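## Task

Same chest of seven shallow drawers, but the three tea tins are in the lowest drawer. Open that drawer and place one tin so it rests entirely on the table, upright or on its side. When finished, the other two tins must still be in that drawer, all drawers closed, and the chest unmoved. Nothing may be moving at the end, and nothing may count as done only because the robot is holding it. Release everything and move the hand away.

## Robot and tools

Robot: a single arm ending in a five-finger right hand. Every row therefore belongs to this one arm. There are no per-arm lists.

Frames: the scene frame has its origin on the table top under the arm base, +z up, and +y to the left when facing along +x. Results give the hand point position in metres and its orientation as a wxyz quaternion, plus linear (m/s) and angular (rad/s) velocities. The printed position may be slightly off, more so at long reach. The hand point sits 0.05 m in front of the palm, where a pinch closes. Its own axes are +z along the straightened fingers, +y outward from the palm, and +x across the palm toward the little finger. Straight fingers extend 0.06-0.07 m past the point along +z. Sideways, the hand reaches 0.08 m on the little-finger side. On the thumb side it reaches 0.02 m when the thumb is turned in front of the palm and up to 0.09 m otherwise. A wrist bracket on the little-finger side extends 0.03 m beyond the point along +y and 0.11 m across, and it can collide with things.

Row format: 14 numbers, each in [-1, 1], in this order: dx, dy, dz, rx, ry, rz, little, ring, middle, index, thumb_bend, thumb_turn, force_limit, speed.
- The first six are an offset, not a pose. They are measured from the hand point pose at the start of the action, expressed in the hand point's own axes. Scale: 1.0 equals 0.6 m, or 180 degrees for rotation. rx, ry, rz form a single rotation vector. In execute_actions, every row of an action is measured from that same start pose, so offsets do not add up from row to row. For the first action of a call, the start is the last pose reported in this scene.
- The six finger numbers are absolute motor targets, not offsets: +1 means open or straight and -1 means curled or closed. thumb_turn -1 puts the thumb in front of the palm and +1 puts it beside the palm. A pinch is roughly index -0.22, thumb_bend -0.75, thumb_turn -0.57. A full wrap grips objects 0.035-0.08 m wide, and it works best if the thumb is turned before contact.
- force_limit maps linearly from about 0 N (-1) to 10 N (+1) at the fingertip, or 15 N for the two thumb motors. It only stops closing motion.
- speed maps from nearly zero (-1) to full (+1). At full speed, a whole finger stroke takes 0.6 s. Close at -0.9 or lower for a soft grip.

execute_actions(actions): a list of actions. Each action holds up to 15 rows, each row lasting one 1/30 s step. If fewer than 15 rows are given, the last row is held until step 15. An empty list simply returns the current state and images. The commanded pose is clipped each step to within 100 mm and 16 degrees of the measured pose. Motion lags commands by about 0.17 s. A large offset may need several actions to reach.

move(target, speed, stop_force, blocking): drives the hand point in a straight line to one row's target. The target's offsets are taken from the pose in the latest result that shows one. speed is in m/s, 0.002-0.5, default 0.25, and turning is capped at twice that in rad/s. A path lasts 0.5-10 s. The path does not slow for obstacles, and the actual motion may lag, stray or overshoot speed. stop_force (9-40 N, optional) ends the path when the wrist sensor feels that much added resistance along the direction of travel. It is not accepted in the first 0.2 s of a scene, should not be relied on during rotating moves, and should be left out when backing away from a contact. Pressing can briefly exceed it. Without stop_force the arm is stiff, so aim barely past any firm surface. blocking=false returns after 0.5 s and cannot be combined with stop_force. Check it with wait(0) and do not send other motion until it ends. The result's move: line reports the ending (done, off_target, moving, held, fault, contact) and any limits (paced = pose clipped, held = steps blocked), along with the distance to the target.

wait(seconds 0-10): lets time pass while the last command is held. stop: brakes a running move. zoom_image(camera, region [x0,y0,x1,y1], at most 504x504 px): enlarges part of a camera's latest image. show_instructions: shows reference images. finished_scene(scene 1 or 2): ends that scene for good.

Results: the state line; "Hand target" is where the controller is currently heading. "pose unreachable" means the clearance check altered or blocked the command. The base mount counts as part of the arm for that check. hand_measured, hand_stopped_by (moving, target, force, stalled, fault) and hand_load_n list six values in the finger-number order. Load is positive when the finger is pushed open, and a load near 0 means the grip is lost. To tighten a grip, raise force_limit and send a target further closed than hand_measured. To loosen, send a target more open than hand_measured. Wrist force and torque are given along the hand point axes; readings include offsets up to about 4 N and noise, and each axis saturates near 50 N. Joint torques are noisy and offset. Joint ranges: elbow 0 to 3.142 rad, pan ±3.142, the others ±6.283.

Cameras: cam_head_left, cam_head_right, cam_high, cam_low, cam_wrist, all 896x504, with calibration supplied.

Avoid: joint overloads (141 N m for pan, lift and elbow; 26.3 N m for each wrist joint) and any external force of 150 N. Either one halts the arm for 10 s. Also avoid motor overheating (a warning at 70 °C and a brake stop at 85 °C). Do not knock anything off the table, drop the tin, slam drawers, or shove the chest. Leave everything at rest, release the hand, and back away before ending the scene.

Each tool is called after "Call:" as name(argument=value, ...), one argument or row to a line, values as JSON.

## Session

Call:
execute_actions(
  actions=[],
)

Scene clock: 0.00 s.
end_effector_position=(+0.6698, +0.2624, +0.3981) hand_measured=(+1.000, +1.000, +1.000, +1.000, +1.000, +1.000) hand_load_n=(+0.0, +0.0, +0.0, +0.0, +0.0, +0.0) hand_stopped_by=(target, target, target, target, target, target) hand_force_limit=0.00 hand_speed=-0.80 end_effector_quat_wxyz=(-0.050, +0.742, +0.669, +0.001) end_effector_velocity=(-0.000, +0.000, -0.000) end_effector_angular_velocity=(-0.000, +0.001, +0.000)
Joint positions: [ 0.474 -1.099  0.859  1.402  1.956  0.588]
Joint velocities: [ 0.     0.     0.001  0.    -0.     0.   ]
Joint torques (N m, as the arm reports them, + toward a larger angle): no reading
Wrist force (N, on the end effector, along its own x y z axes, offset not removed): no reading
Wrist torque (N m, same axes, about the end effector's origin, offset not removed): no reading
Hand target: +0.670, +0.262, +0.398; -0.050, +0.742, +0.669, +0.001
camera_calibration (this result's frames):
cam_wrist: T_world_to_cam=[[0.964434, -0.241622, -0.107169, -0.533721], [-0.153173, -0.841315, 0.518389, 0.115934], [-0.215417, -0.483537, -0.848403, 0.739939], [0, 0, 0, 1]] pos_world=[0.691892, 0.326366, 0.510469]

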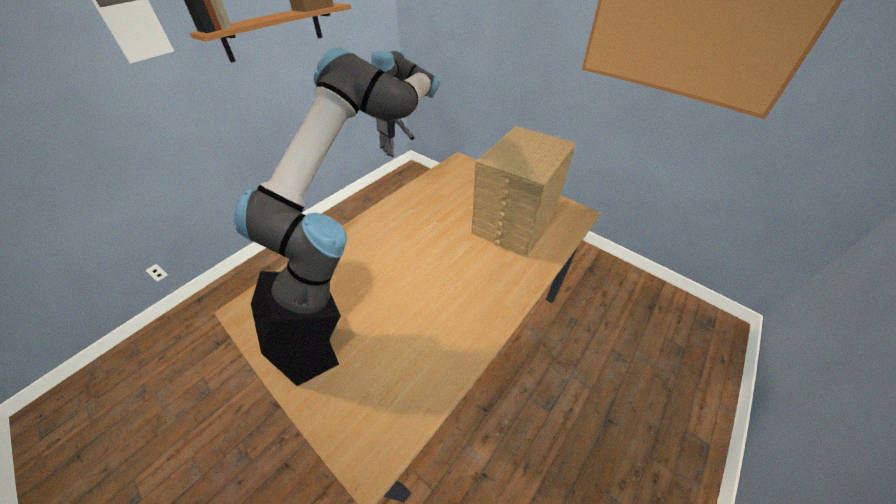

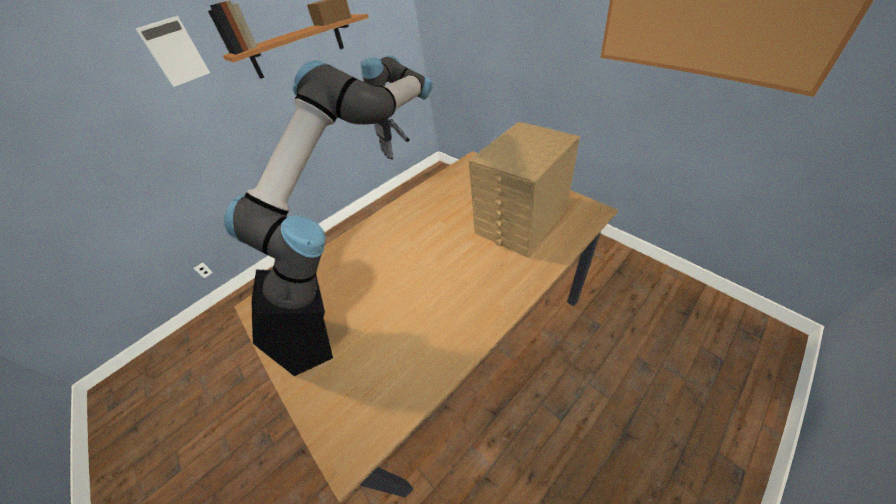

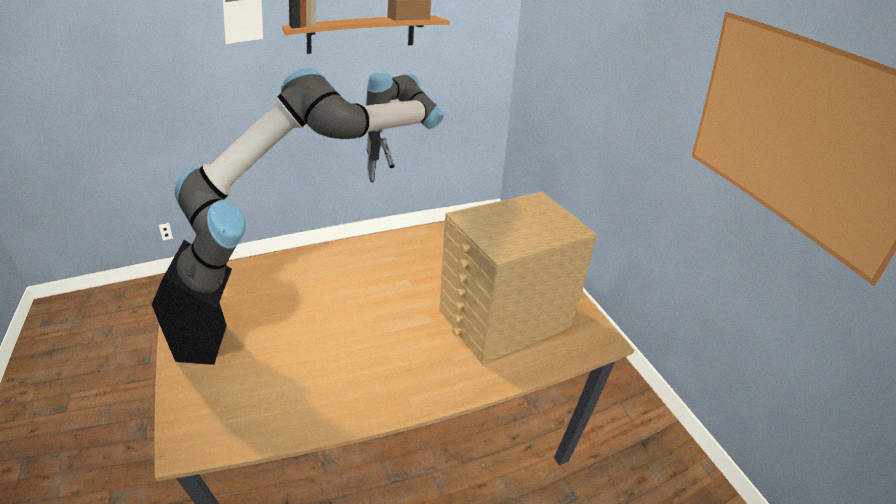

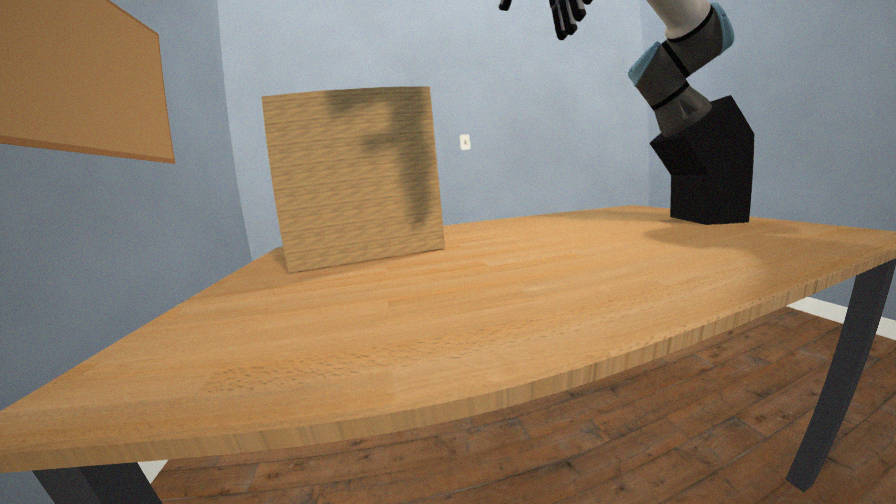

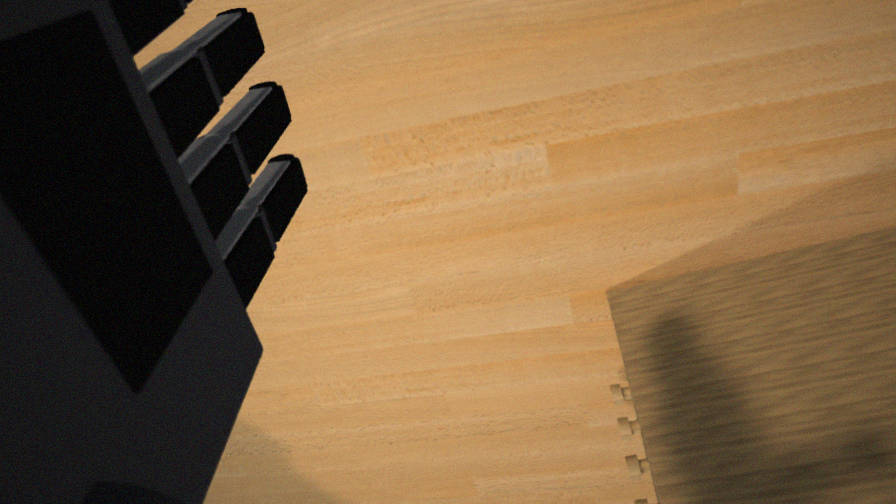

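Call:
zoom_image(
  camera="cam_high",
  region=[400,170,640,380],
)

Call:
zoom_image(
  camera="cam_head_left",
  region=[440,110,600,270],
)

Region (400, 170, 640, 380) of cam_high's 896x504 image, scaled by 2.100, with more detail than that image has; it fills the top 441 rows of this view, and the rest is white.

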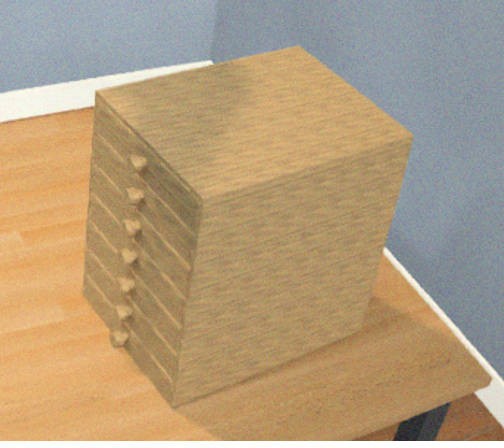

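Region (440, 110, 600, 270) of cam_head_left's 896x504 image, scaled by 3.150, with more detail than that image has.

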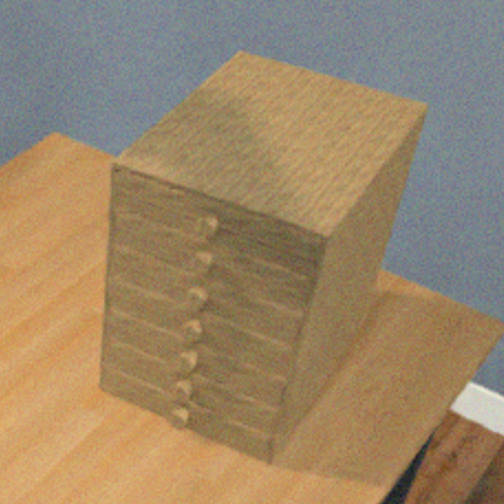

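Call:
move(
  target=[-0.891,-0.088,0.277,-0.05,0.479,0.012,-1,-1,-1,0.5,-0.3,-0.57,0.2,0],
  speed=0.25,
)

Scene clock: 13.37 s.
end_effector_position=(+0.5490, -0.2510, +0.2005) hand_measured=(-1.000, -1.000, -1.000, +0.500, -0.300, -0.570) hand_load_n=(+0.0, +0.0, +0.0, +0.0, +0.0, +0.0) hand_stopped_by=(target, target, target, target, target, target) hand_force_limit=0.20 hand_speed=0.00 end_effector_quat_wxyz=(-0.438, +0.555, +0.439, +0.554) end_effector_velocity=(+0.000, -0.002, -0.001) end_effector_angular_velocity=(+0.011, -0.003, +0.004)
Joint positions: [-1.238 -0.785  1.578  2.286  0.882 -2.169]
Joint velocities: [ 0.003  0.01  -0.012  0.011  0.007 -0.006]
Joint torques (N m, as the arm reports them, + toward a larger angle): [  1.   -35.46 -13.77   1.12   3.82  -2.  ]
Wrist force (N, on the end effector, along its own x y z axes, offset not removed): [-0.6 1.1 0.3]
Wrist torque (N m, same axes, about the end effector's origin, offset not removed): [0.26 0.20 0.08]
Hand target: +0.549, -0.251, +0.200; -0.439, +0.554, +0.439, +0.555
Off the commanded pose: 0.001 m, 0 deg.
move: done
camera_calibration (this result's frames):
cam_wrist: T_world_to_cam=[[0.968254, -0.204144, -0.144256, -0.547694], [-0.233341, -0.531181, -0.814493, 0.157073], [0.0896474, 0.822297, -0.561953, 0.400842], [0, 0, 0, 1]] pos_world=[0.531024, -0.357985, 0.274181]

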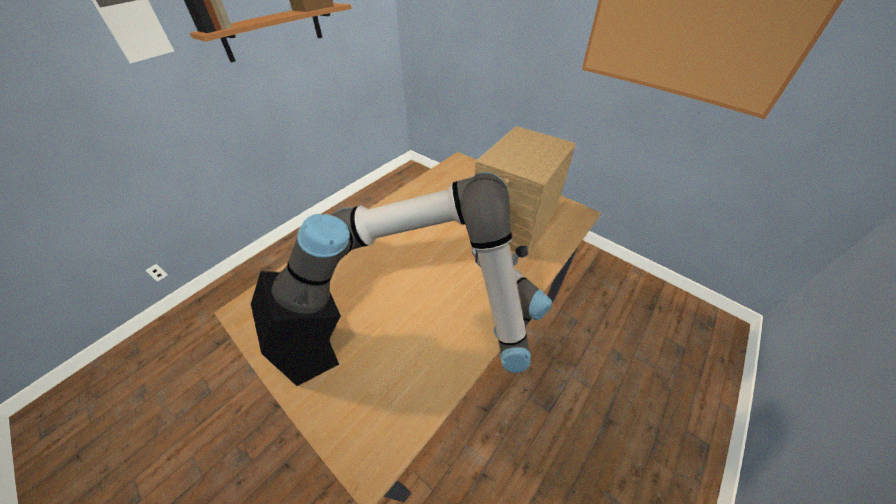

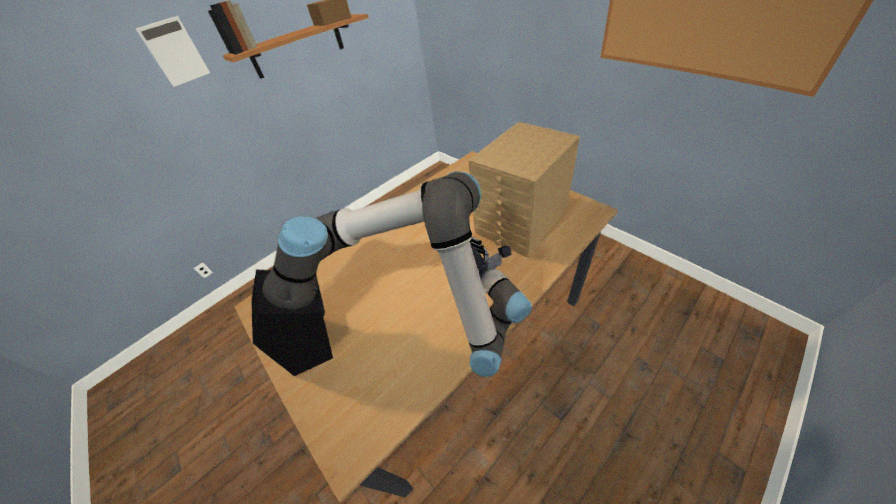

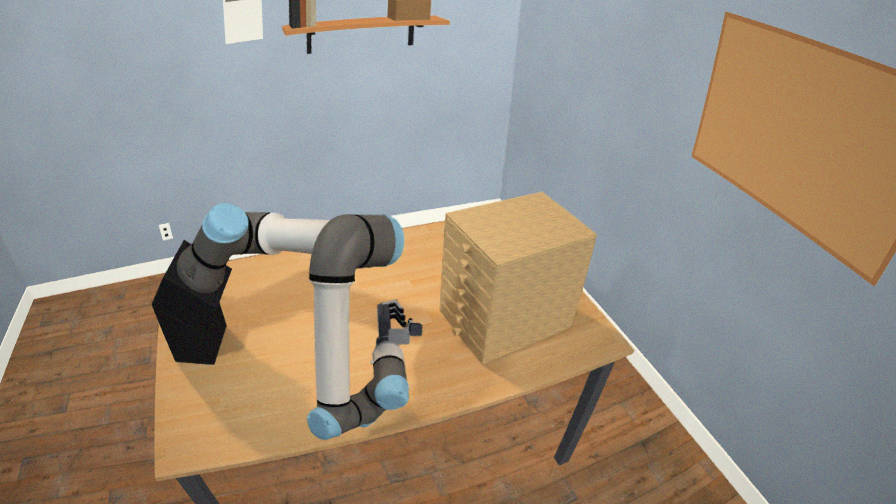

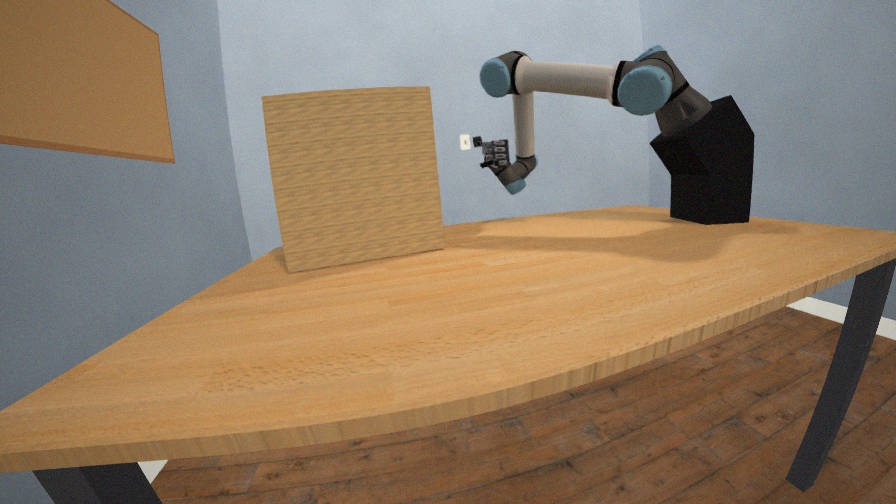

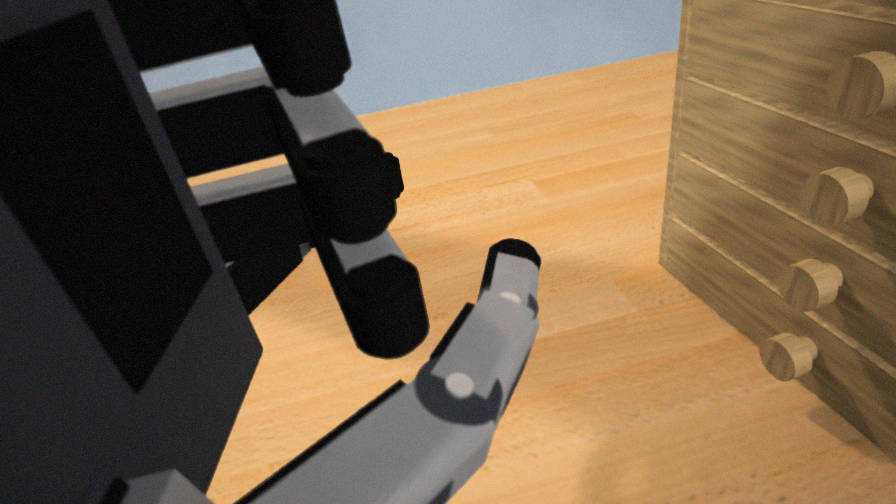

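Call:
move(
  target=[0.167,0,0.08,0,-0.25,0,-1,-1,-1,0.5,-0.3,-0.57,0.2,0],
  speed=0.3,
)

Scene clock: 26.77 s.
end_effector_position=(+0.5604, -0.2044, +0.3009) hand_measured=(-1.000, -1.000, -1.000, +0.500, -0.300, -0.570) hand_load_n=(+0.0, +0.0, +0.0, +0.0, +0.0, +0.0) hand_stopped_by=(target, target, target, target, target, target) hand_force_limit=0.20 hand_speed=0.00 end_effector_quat_wxyz=(-0.237, +0.724, +0.574, +0.301) end_effector_velocity=(-0.000, +0.002, +0.001) end_effector_angular_velocity=(-0.013, +0.006, +0.002)
Joint positions: [-1.313 -1.423  1.781  1.693  0.744 -1.457]
Joint velocities: [ 0.003 -0.011 -0.001 -0.011  0.004  0.019]
Joint torques (N m, as the arm reports them, + toward a larger angle): [  7.65 -38.02 -18.81   0.33   2.62   1.44]
Wrist force (N, on the end effector, along its own x y z axes, offset not removed): [-2.5 0.5 1.5]
Wrist torque (N m, same axes, about the end effector's origin, offset not removed): [0.07 0.39 -0.07]
Hand target: +0.560, -0.204, +0.301; -0.237, +0.724, +0.574, +0.300
Off the commanded pose: 0.001 m, 0 deg.
move: done
camera_calibration (this result's frames):
cam_wrist: T_world_to_cam=[[0.943557, -0.309307, -0.118445, -0.550123], [-0.326455, -0.92889, -0.174901, 0.0447], [-0.0559239, 0.203695, -0.977436, 0.498078], [0, 0, 0, 1]] pos_world=[0.56152, -0.230092, 0.429498]

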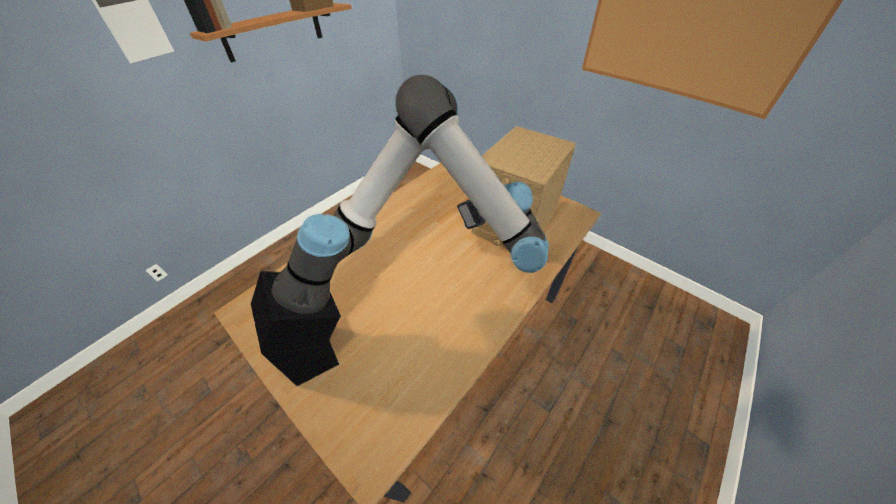

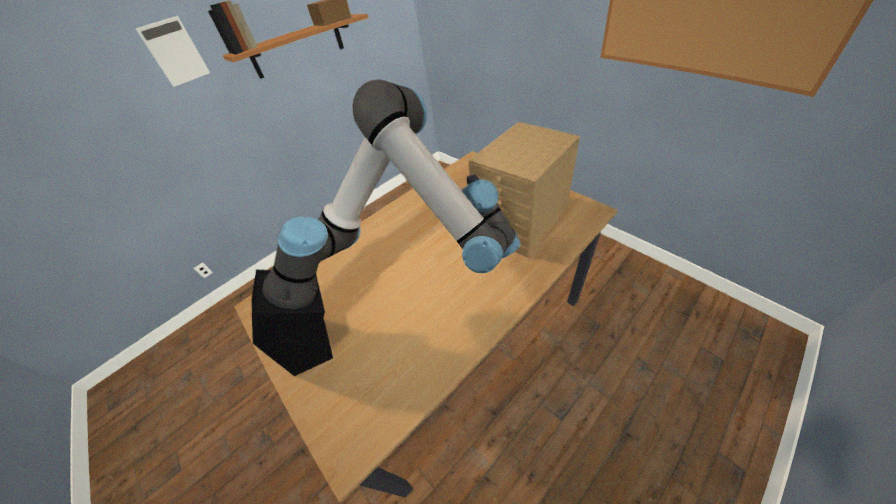

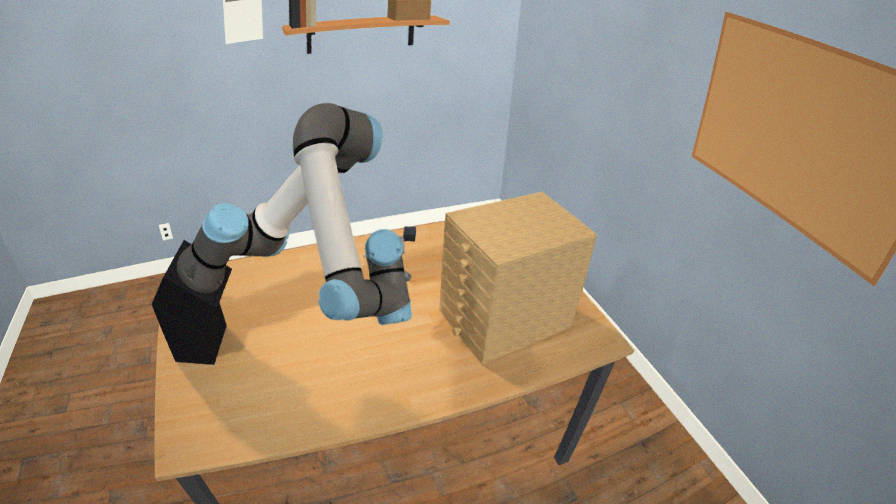

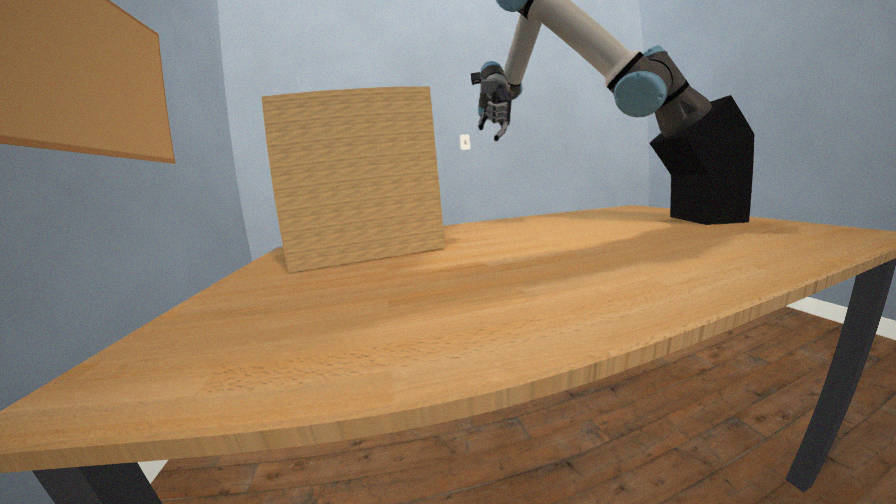

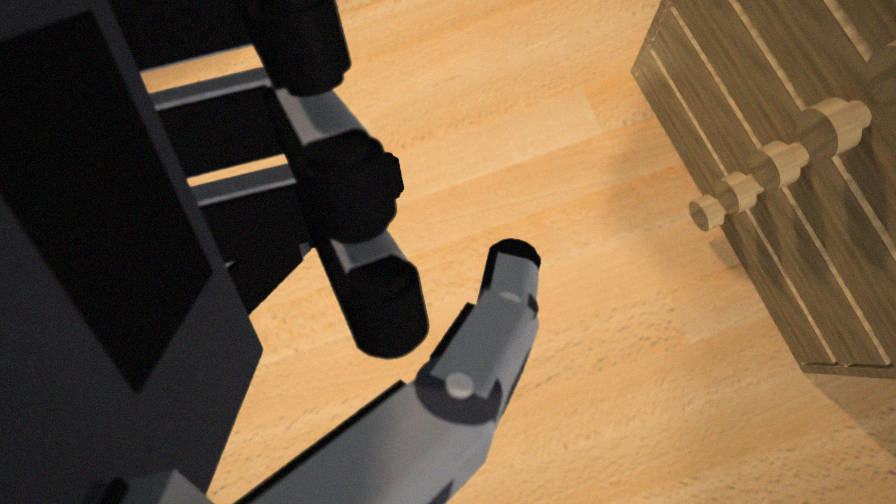

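Call:
move(
  target=[0,0,0,-0.093,-0.398,-0.469,-1,-1,-1,0.5,-0.3,-0.57,0.2,0],
  speed=0.4,
)

Scene clock: 34.73 s.
end_effector_position=(+0.5602, -0.2040, +0.3011) hand_measured=(-1.000, -1.000, -1.000, +0.500, -0.300, -0.570) hand_load_n=(+0.0, +0.0, +0.0, +0.0, +0.0, +0.0) hand_stopped_by=(target, target, target, target, target, target) hand_force_limit=0.20 hand_speed=0.00 end_effector_quat_wxyz=(+0.447, +0.235, +0.863, +0.004) end_effector_velocity=(-0.000, -0.000, -0.001) end_effector_angular_velocity=(-0.008, -0.016, -0.000)
Joint positions: [-1.361 -1.97   2.326 -0.347  0.586 -1.337]
Joint velocities: [ 0.004 -0.001  0.013 -0.044  0.006  0.023]
Joint torques (N m, as the arm reports them, + toward a larger angle): [ 15.62 -19.02  -0.9   -1.17   2.61   1.55]
Wrist force (N, on the end effector, along its own x y z axes, offset not removed): [-2.0 2.3 1.3]
Wrist torque (N m, same axes, about the end effector's origin, offset not removed): [0.42 0.22 -0.05]
Hand target: +0.560, -0.204, +0.301; +0.448, +0.235, +0.863, +0.004
Off the commanded pose: 0.000 m, 0 deg.
move: done
camera_calibration (this result's frames):
cam_wrist: T_world_to_cam=[[0.487142, 0.815947, 0.311325, -0.193965], [-0.0837664, -0.311184, 0.946651, -0.302592], [0.869296, -0.487232, -0.0832417, -0.430342], [0, 0, 0, 1]] pos_world=[0.443236, -0.145573, 0.311012]

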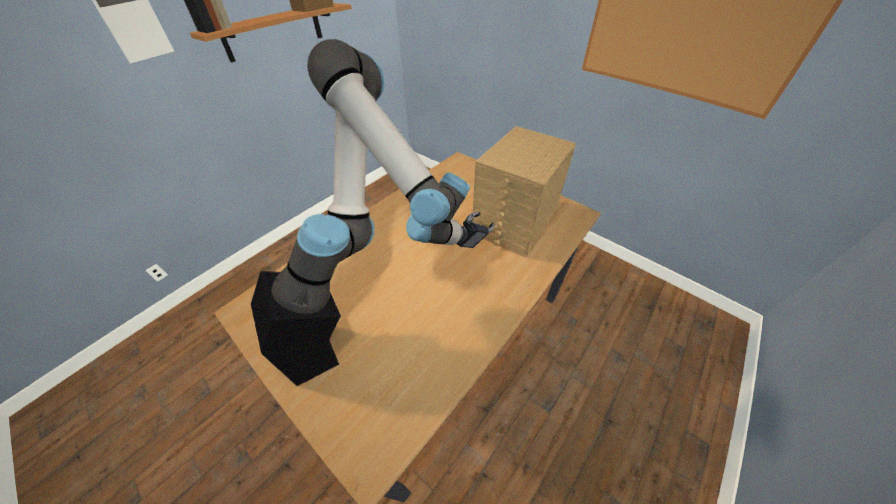

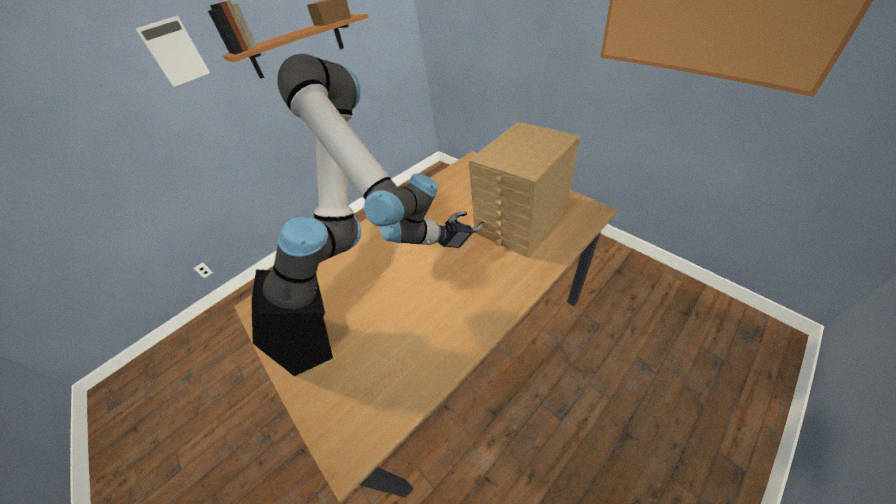

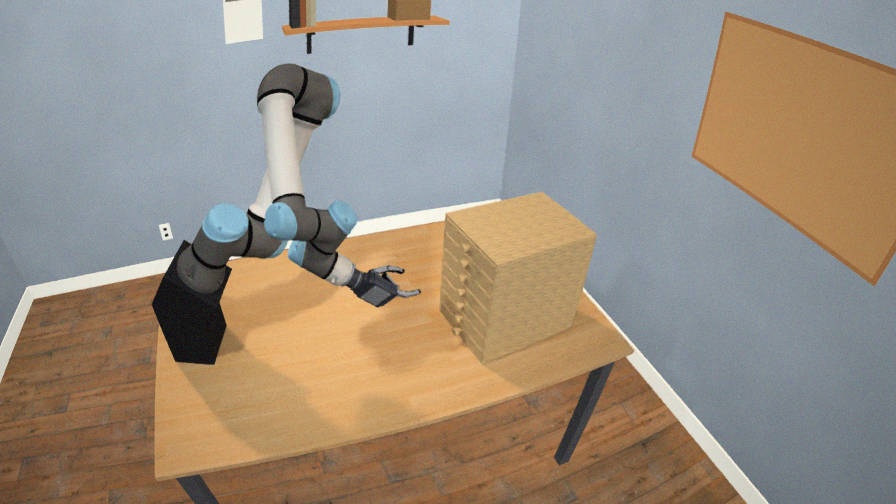

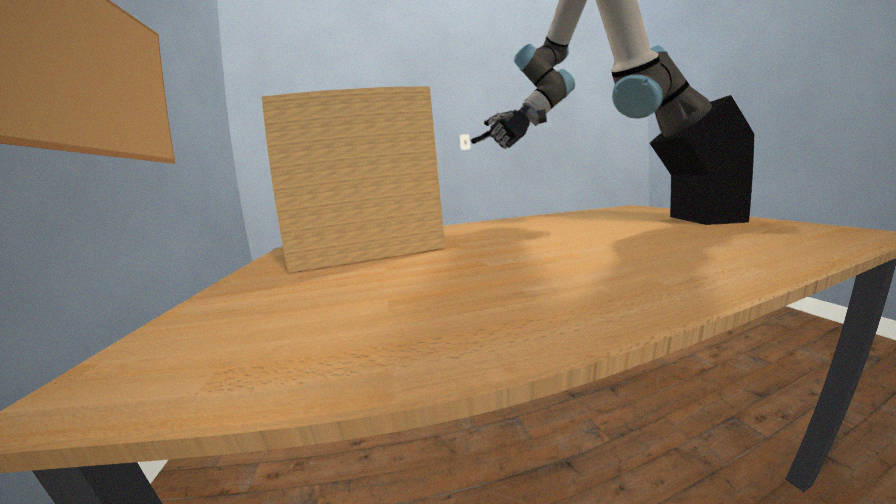

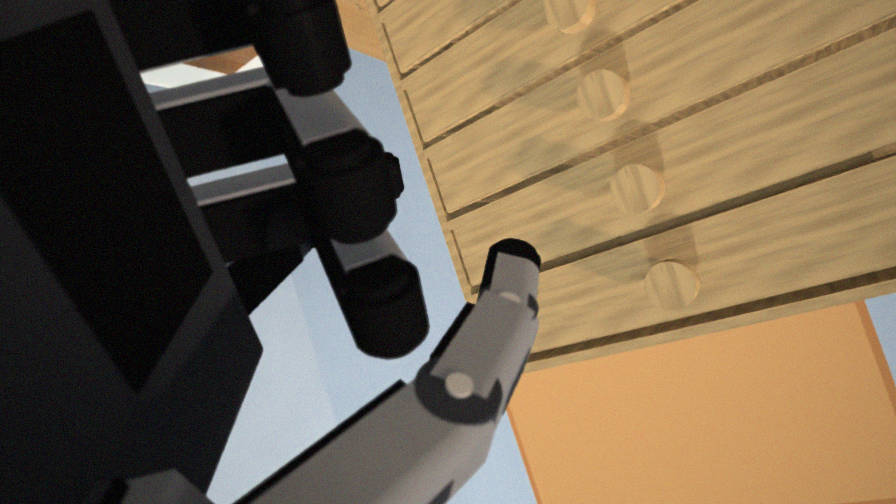

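Call:
move(
  target=[0,0,0,-0.485,0.145,0,-1,-1,-1,0.5,-0.3,-0.57,0.2,0],
  speed=0.4,
)

Scene clock: 41.10 s.
end_effector_position=(+0.5597, -0.2041, +0.3008) hand_measured=(-1.000, -1.000, -1.000, +0.500, -0.300, -0.570) hand_load_n=(+0.0, +0.0, +0.0, +0.0, +0.0, +0.0) hand_stopped_by=(target, target, target, target, target, target) hand_force_limit=0.20 hand_speed=0.00 end_effector_quat_wxyz=(+0.298, -0.142, +0.693, +0.641) end_effector_velocity=(+0.000, -0.000, -0.000) end_effector_angular_velocity=(+0.009, -0.004, +0.010)
Joint positions: [-1.11  -1.068  1.354 -0.356 -0.753 -1.225]
Joint velocities: [ 0.005  0.007 -0.011  0.006 -0.009 -0.003]
Joint torques (N m, as the arm reports them, + toward a larger angle): [  5.08 -39.01 -20.07   2.74  -3.96  -2.27]
Wrist force (N, on the end effector, along its own x y z axes, offset not removed): [-2.5 0.4 1.8]
Wrist torque (N m, same axes, about the end effector's origin, offset not removed): [0.04 0.35 -0.12]
Hand target: +0.560, -0.204, +0.301; +0.298, -0.143, +0.693, +0.641
Off the commanded pose: 0.001 m, 0 deg.
move: done
camera_calibration (this result's frames):
cam_wrist: T_world_to_cam=[[-0.454229, 0.13438, 0.880692, 0.0229829], [0.566351, -0.719533, 0.401894, -0.585757], [0.687693, 0.681333, 0.250727, -0.190218], [0, 0, 0, 1]] pos_world=[0.472996, -0.294958, 0.262864]

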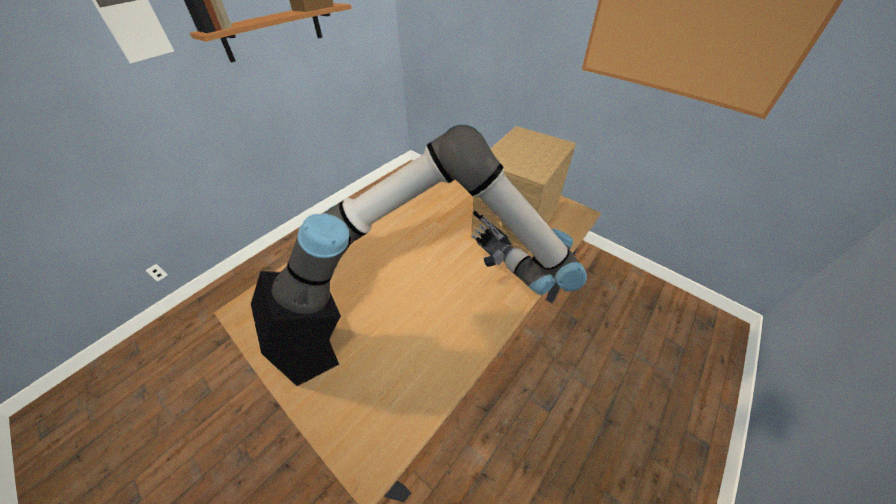

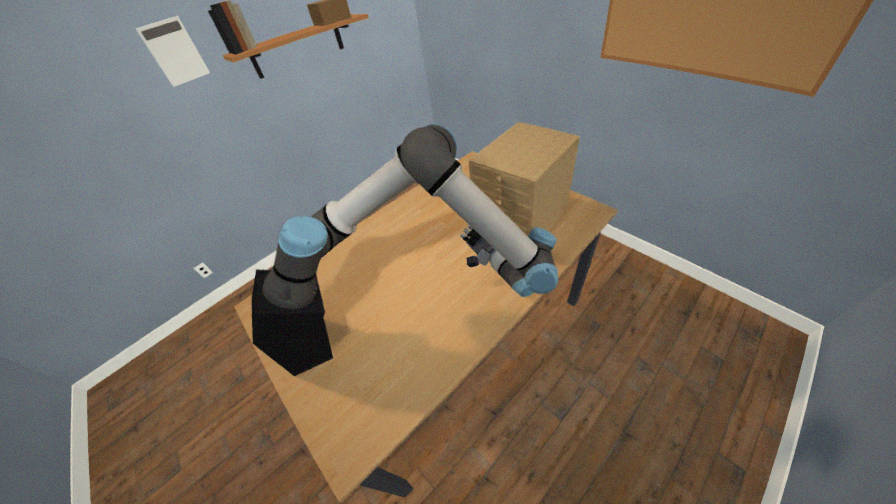

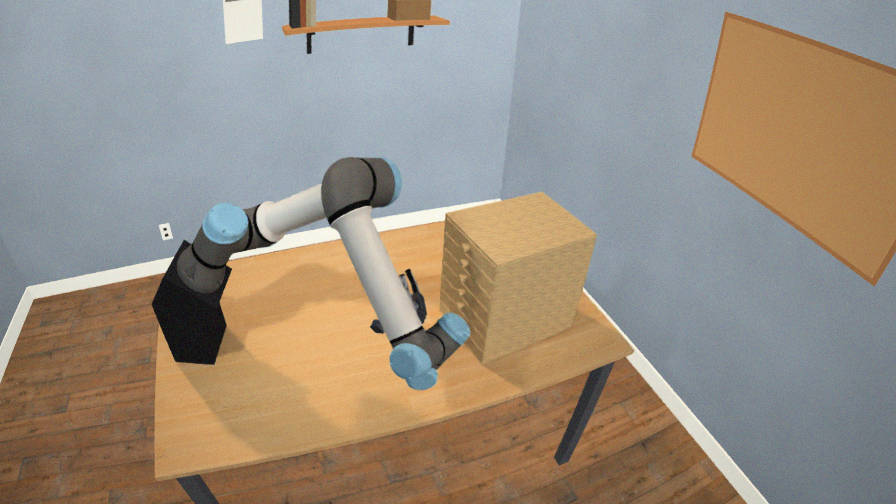

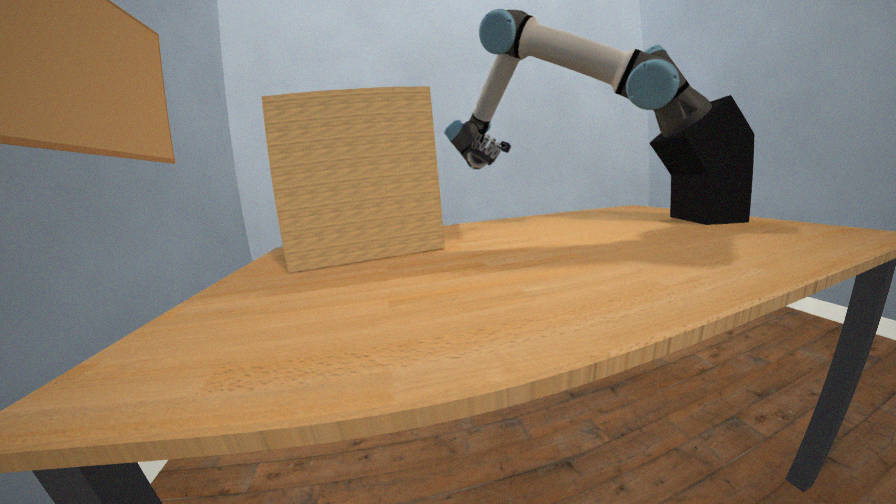

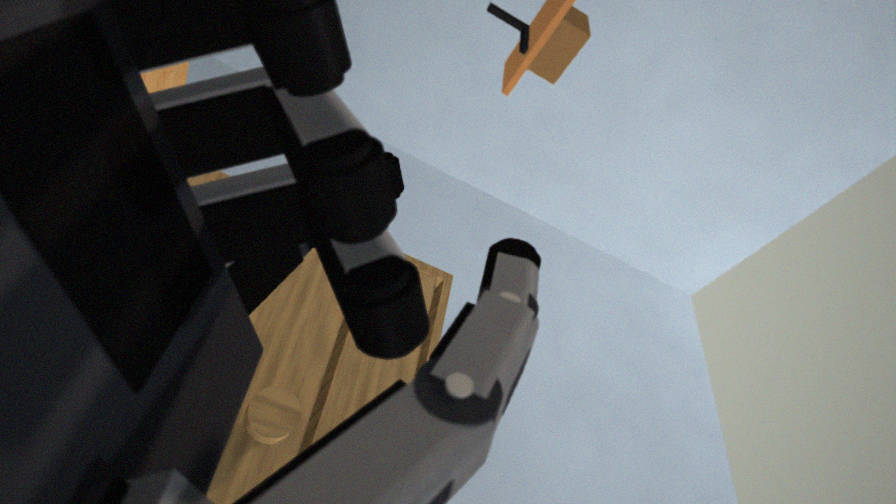

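Call:
move(
  target=[0.124,-0.22,-0.13,0,0,0.703,-1,-1,-1,0.5,-0.3,-0.57,0.2,0],
  speed=0.4,
)

Scene clock: 47.00 s.
end_effector_position=(+0.5597, -0.2845, +0.1508) hand_measured=(-1.000, -1.000, -1.000, +0.500, -0.300, -0.570) hand_load_n=(+0.0, +0.0, +0.0, +0.0, +0.0, +0.0) hand_stopped_by=(target, target, target, target, target, target) hand_force_limit=0.20 hand_speed=0.00 end_effector_quat_wxyz=(-0.437, +0.555, +0.439, +0.555) end_effector_velocity=(-0.000, -0.001, -0.001) end_effector_angular_velocity=(+0.001, +0.012, +0.003)
Joint positions: [-1.216 -0.927  1.313 -0.449 -0.859  0.972]
Joint velocities: [-0.     0.001 -0.004 -0.002 -0.002  0.015]
Joint torques (N m, as the arm reports them, + toward a larger angle): [  0.54 -39.28 -16.94   2.69  -4.14   1.55]
Wrist force (N, on the end effector, along its own x y z axes, offset not removed): [-2.7 1.4 1.6]
Wrist torque (N m, same axes, about the end effector's origin, offset not removed): [0.13 0.36 0.01]
Hand target: +0.560, -0.285, +0.151; -0.438, +0.555, +0.439, +0.555
Off the commanded pose: 0.000 m, 0 deg.
move: done
camera_calibration (this result's frames):
cam_wrist: T_world_to_cam=[[0.968112, -0.205878, -0.142735, -0.572698], [-0.233012, -0.530762, -0.81486, 0.101278], [0.0920036, 0.822135, -0.561809, 0.398118], [0, 0, 0, 1]] pos_world=[0.541406, -0.391458, 0.224449]

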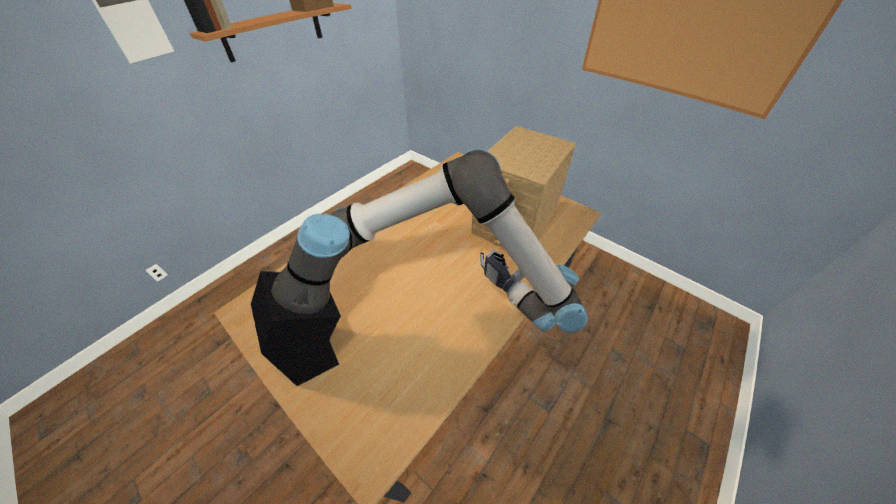

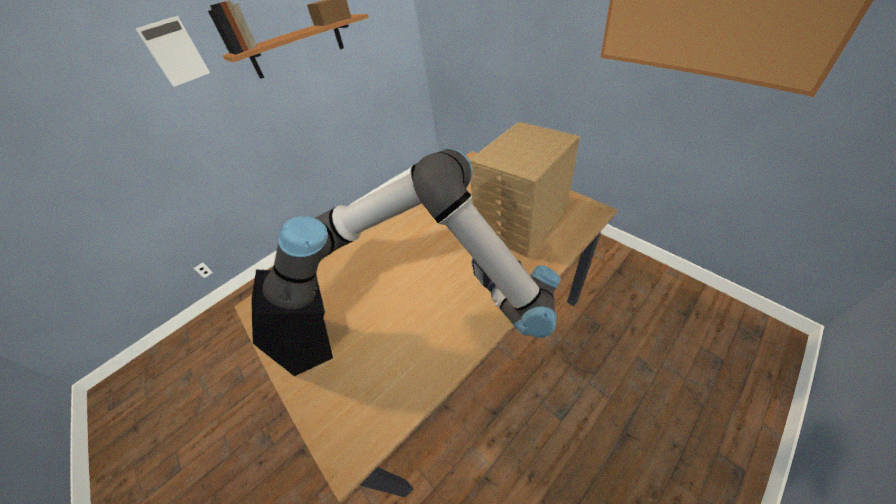

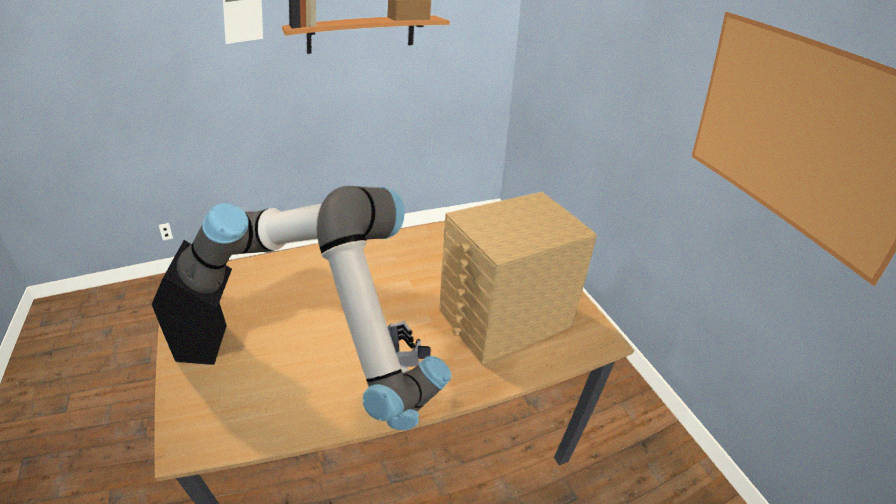

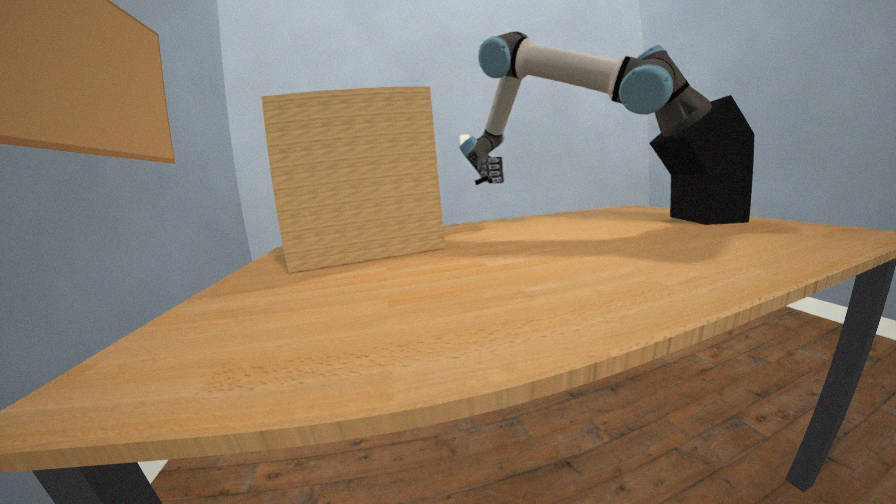

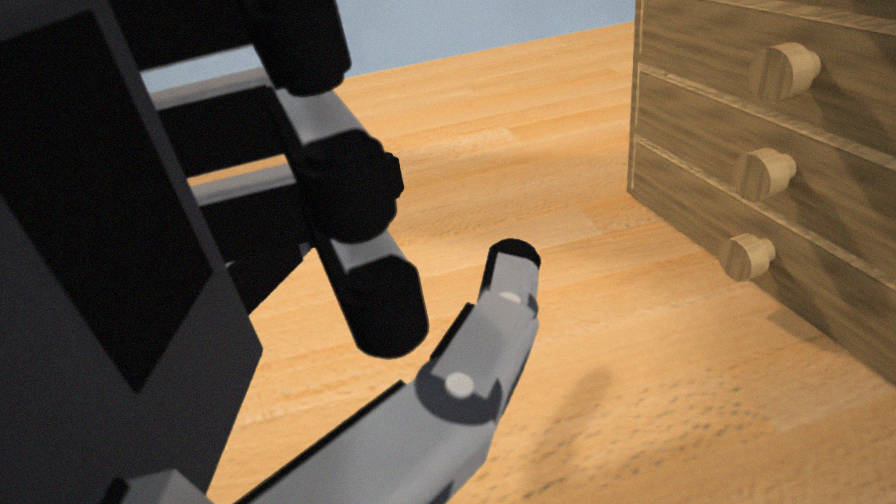

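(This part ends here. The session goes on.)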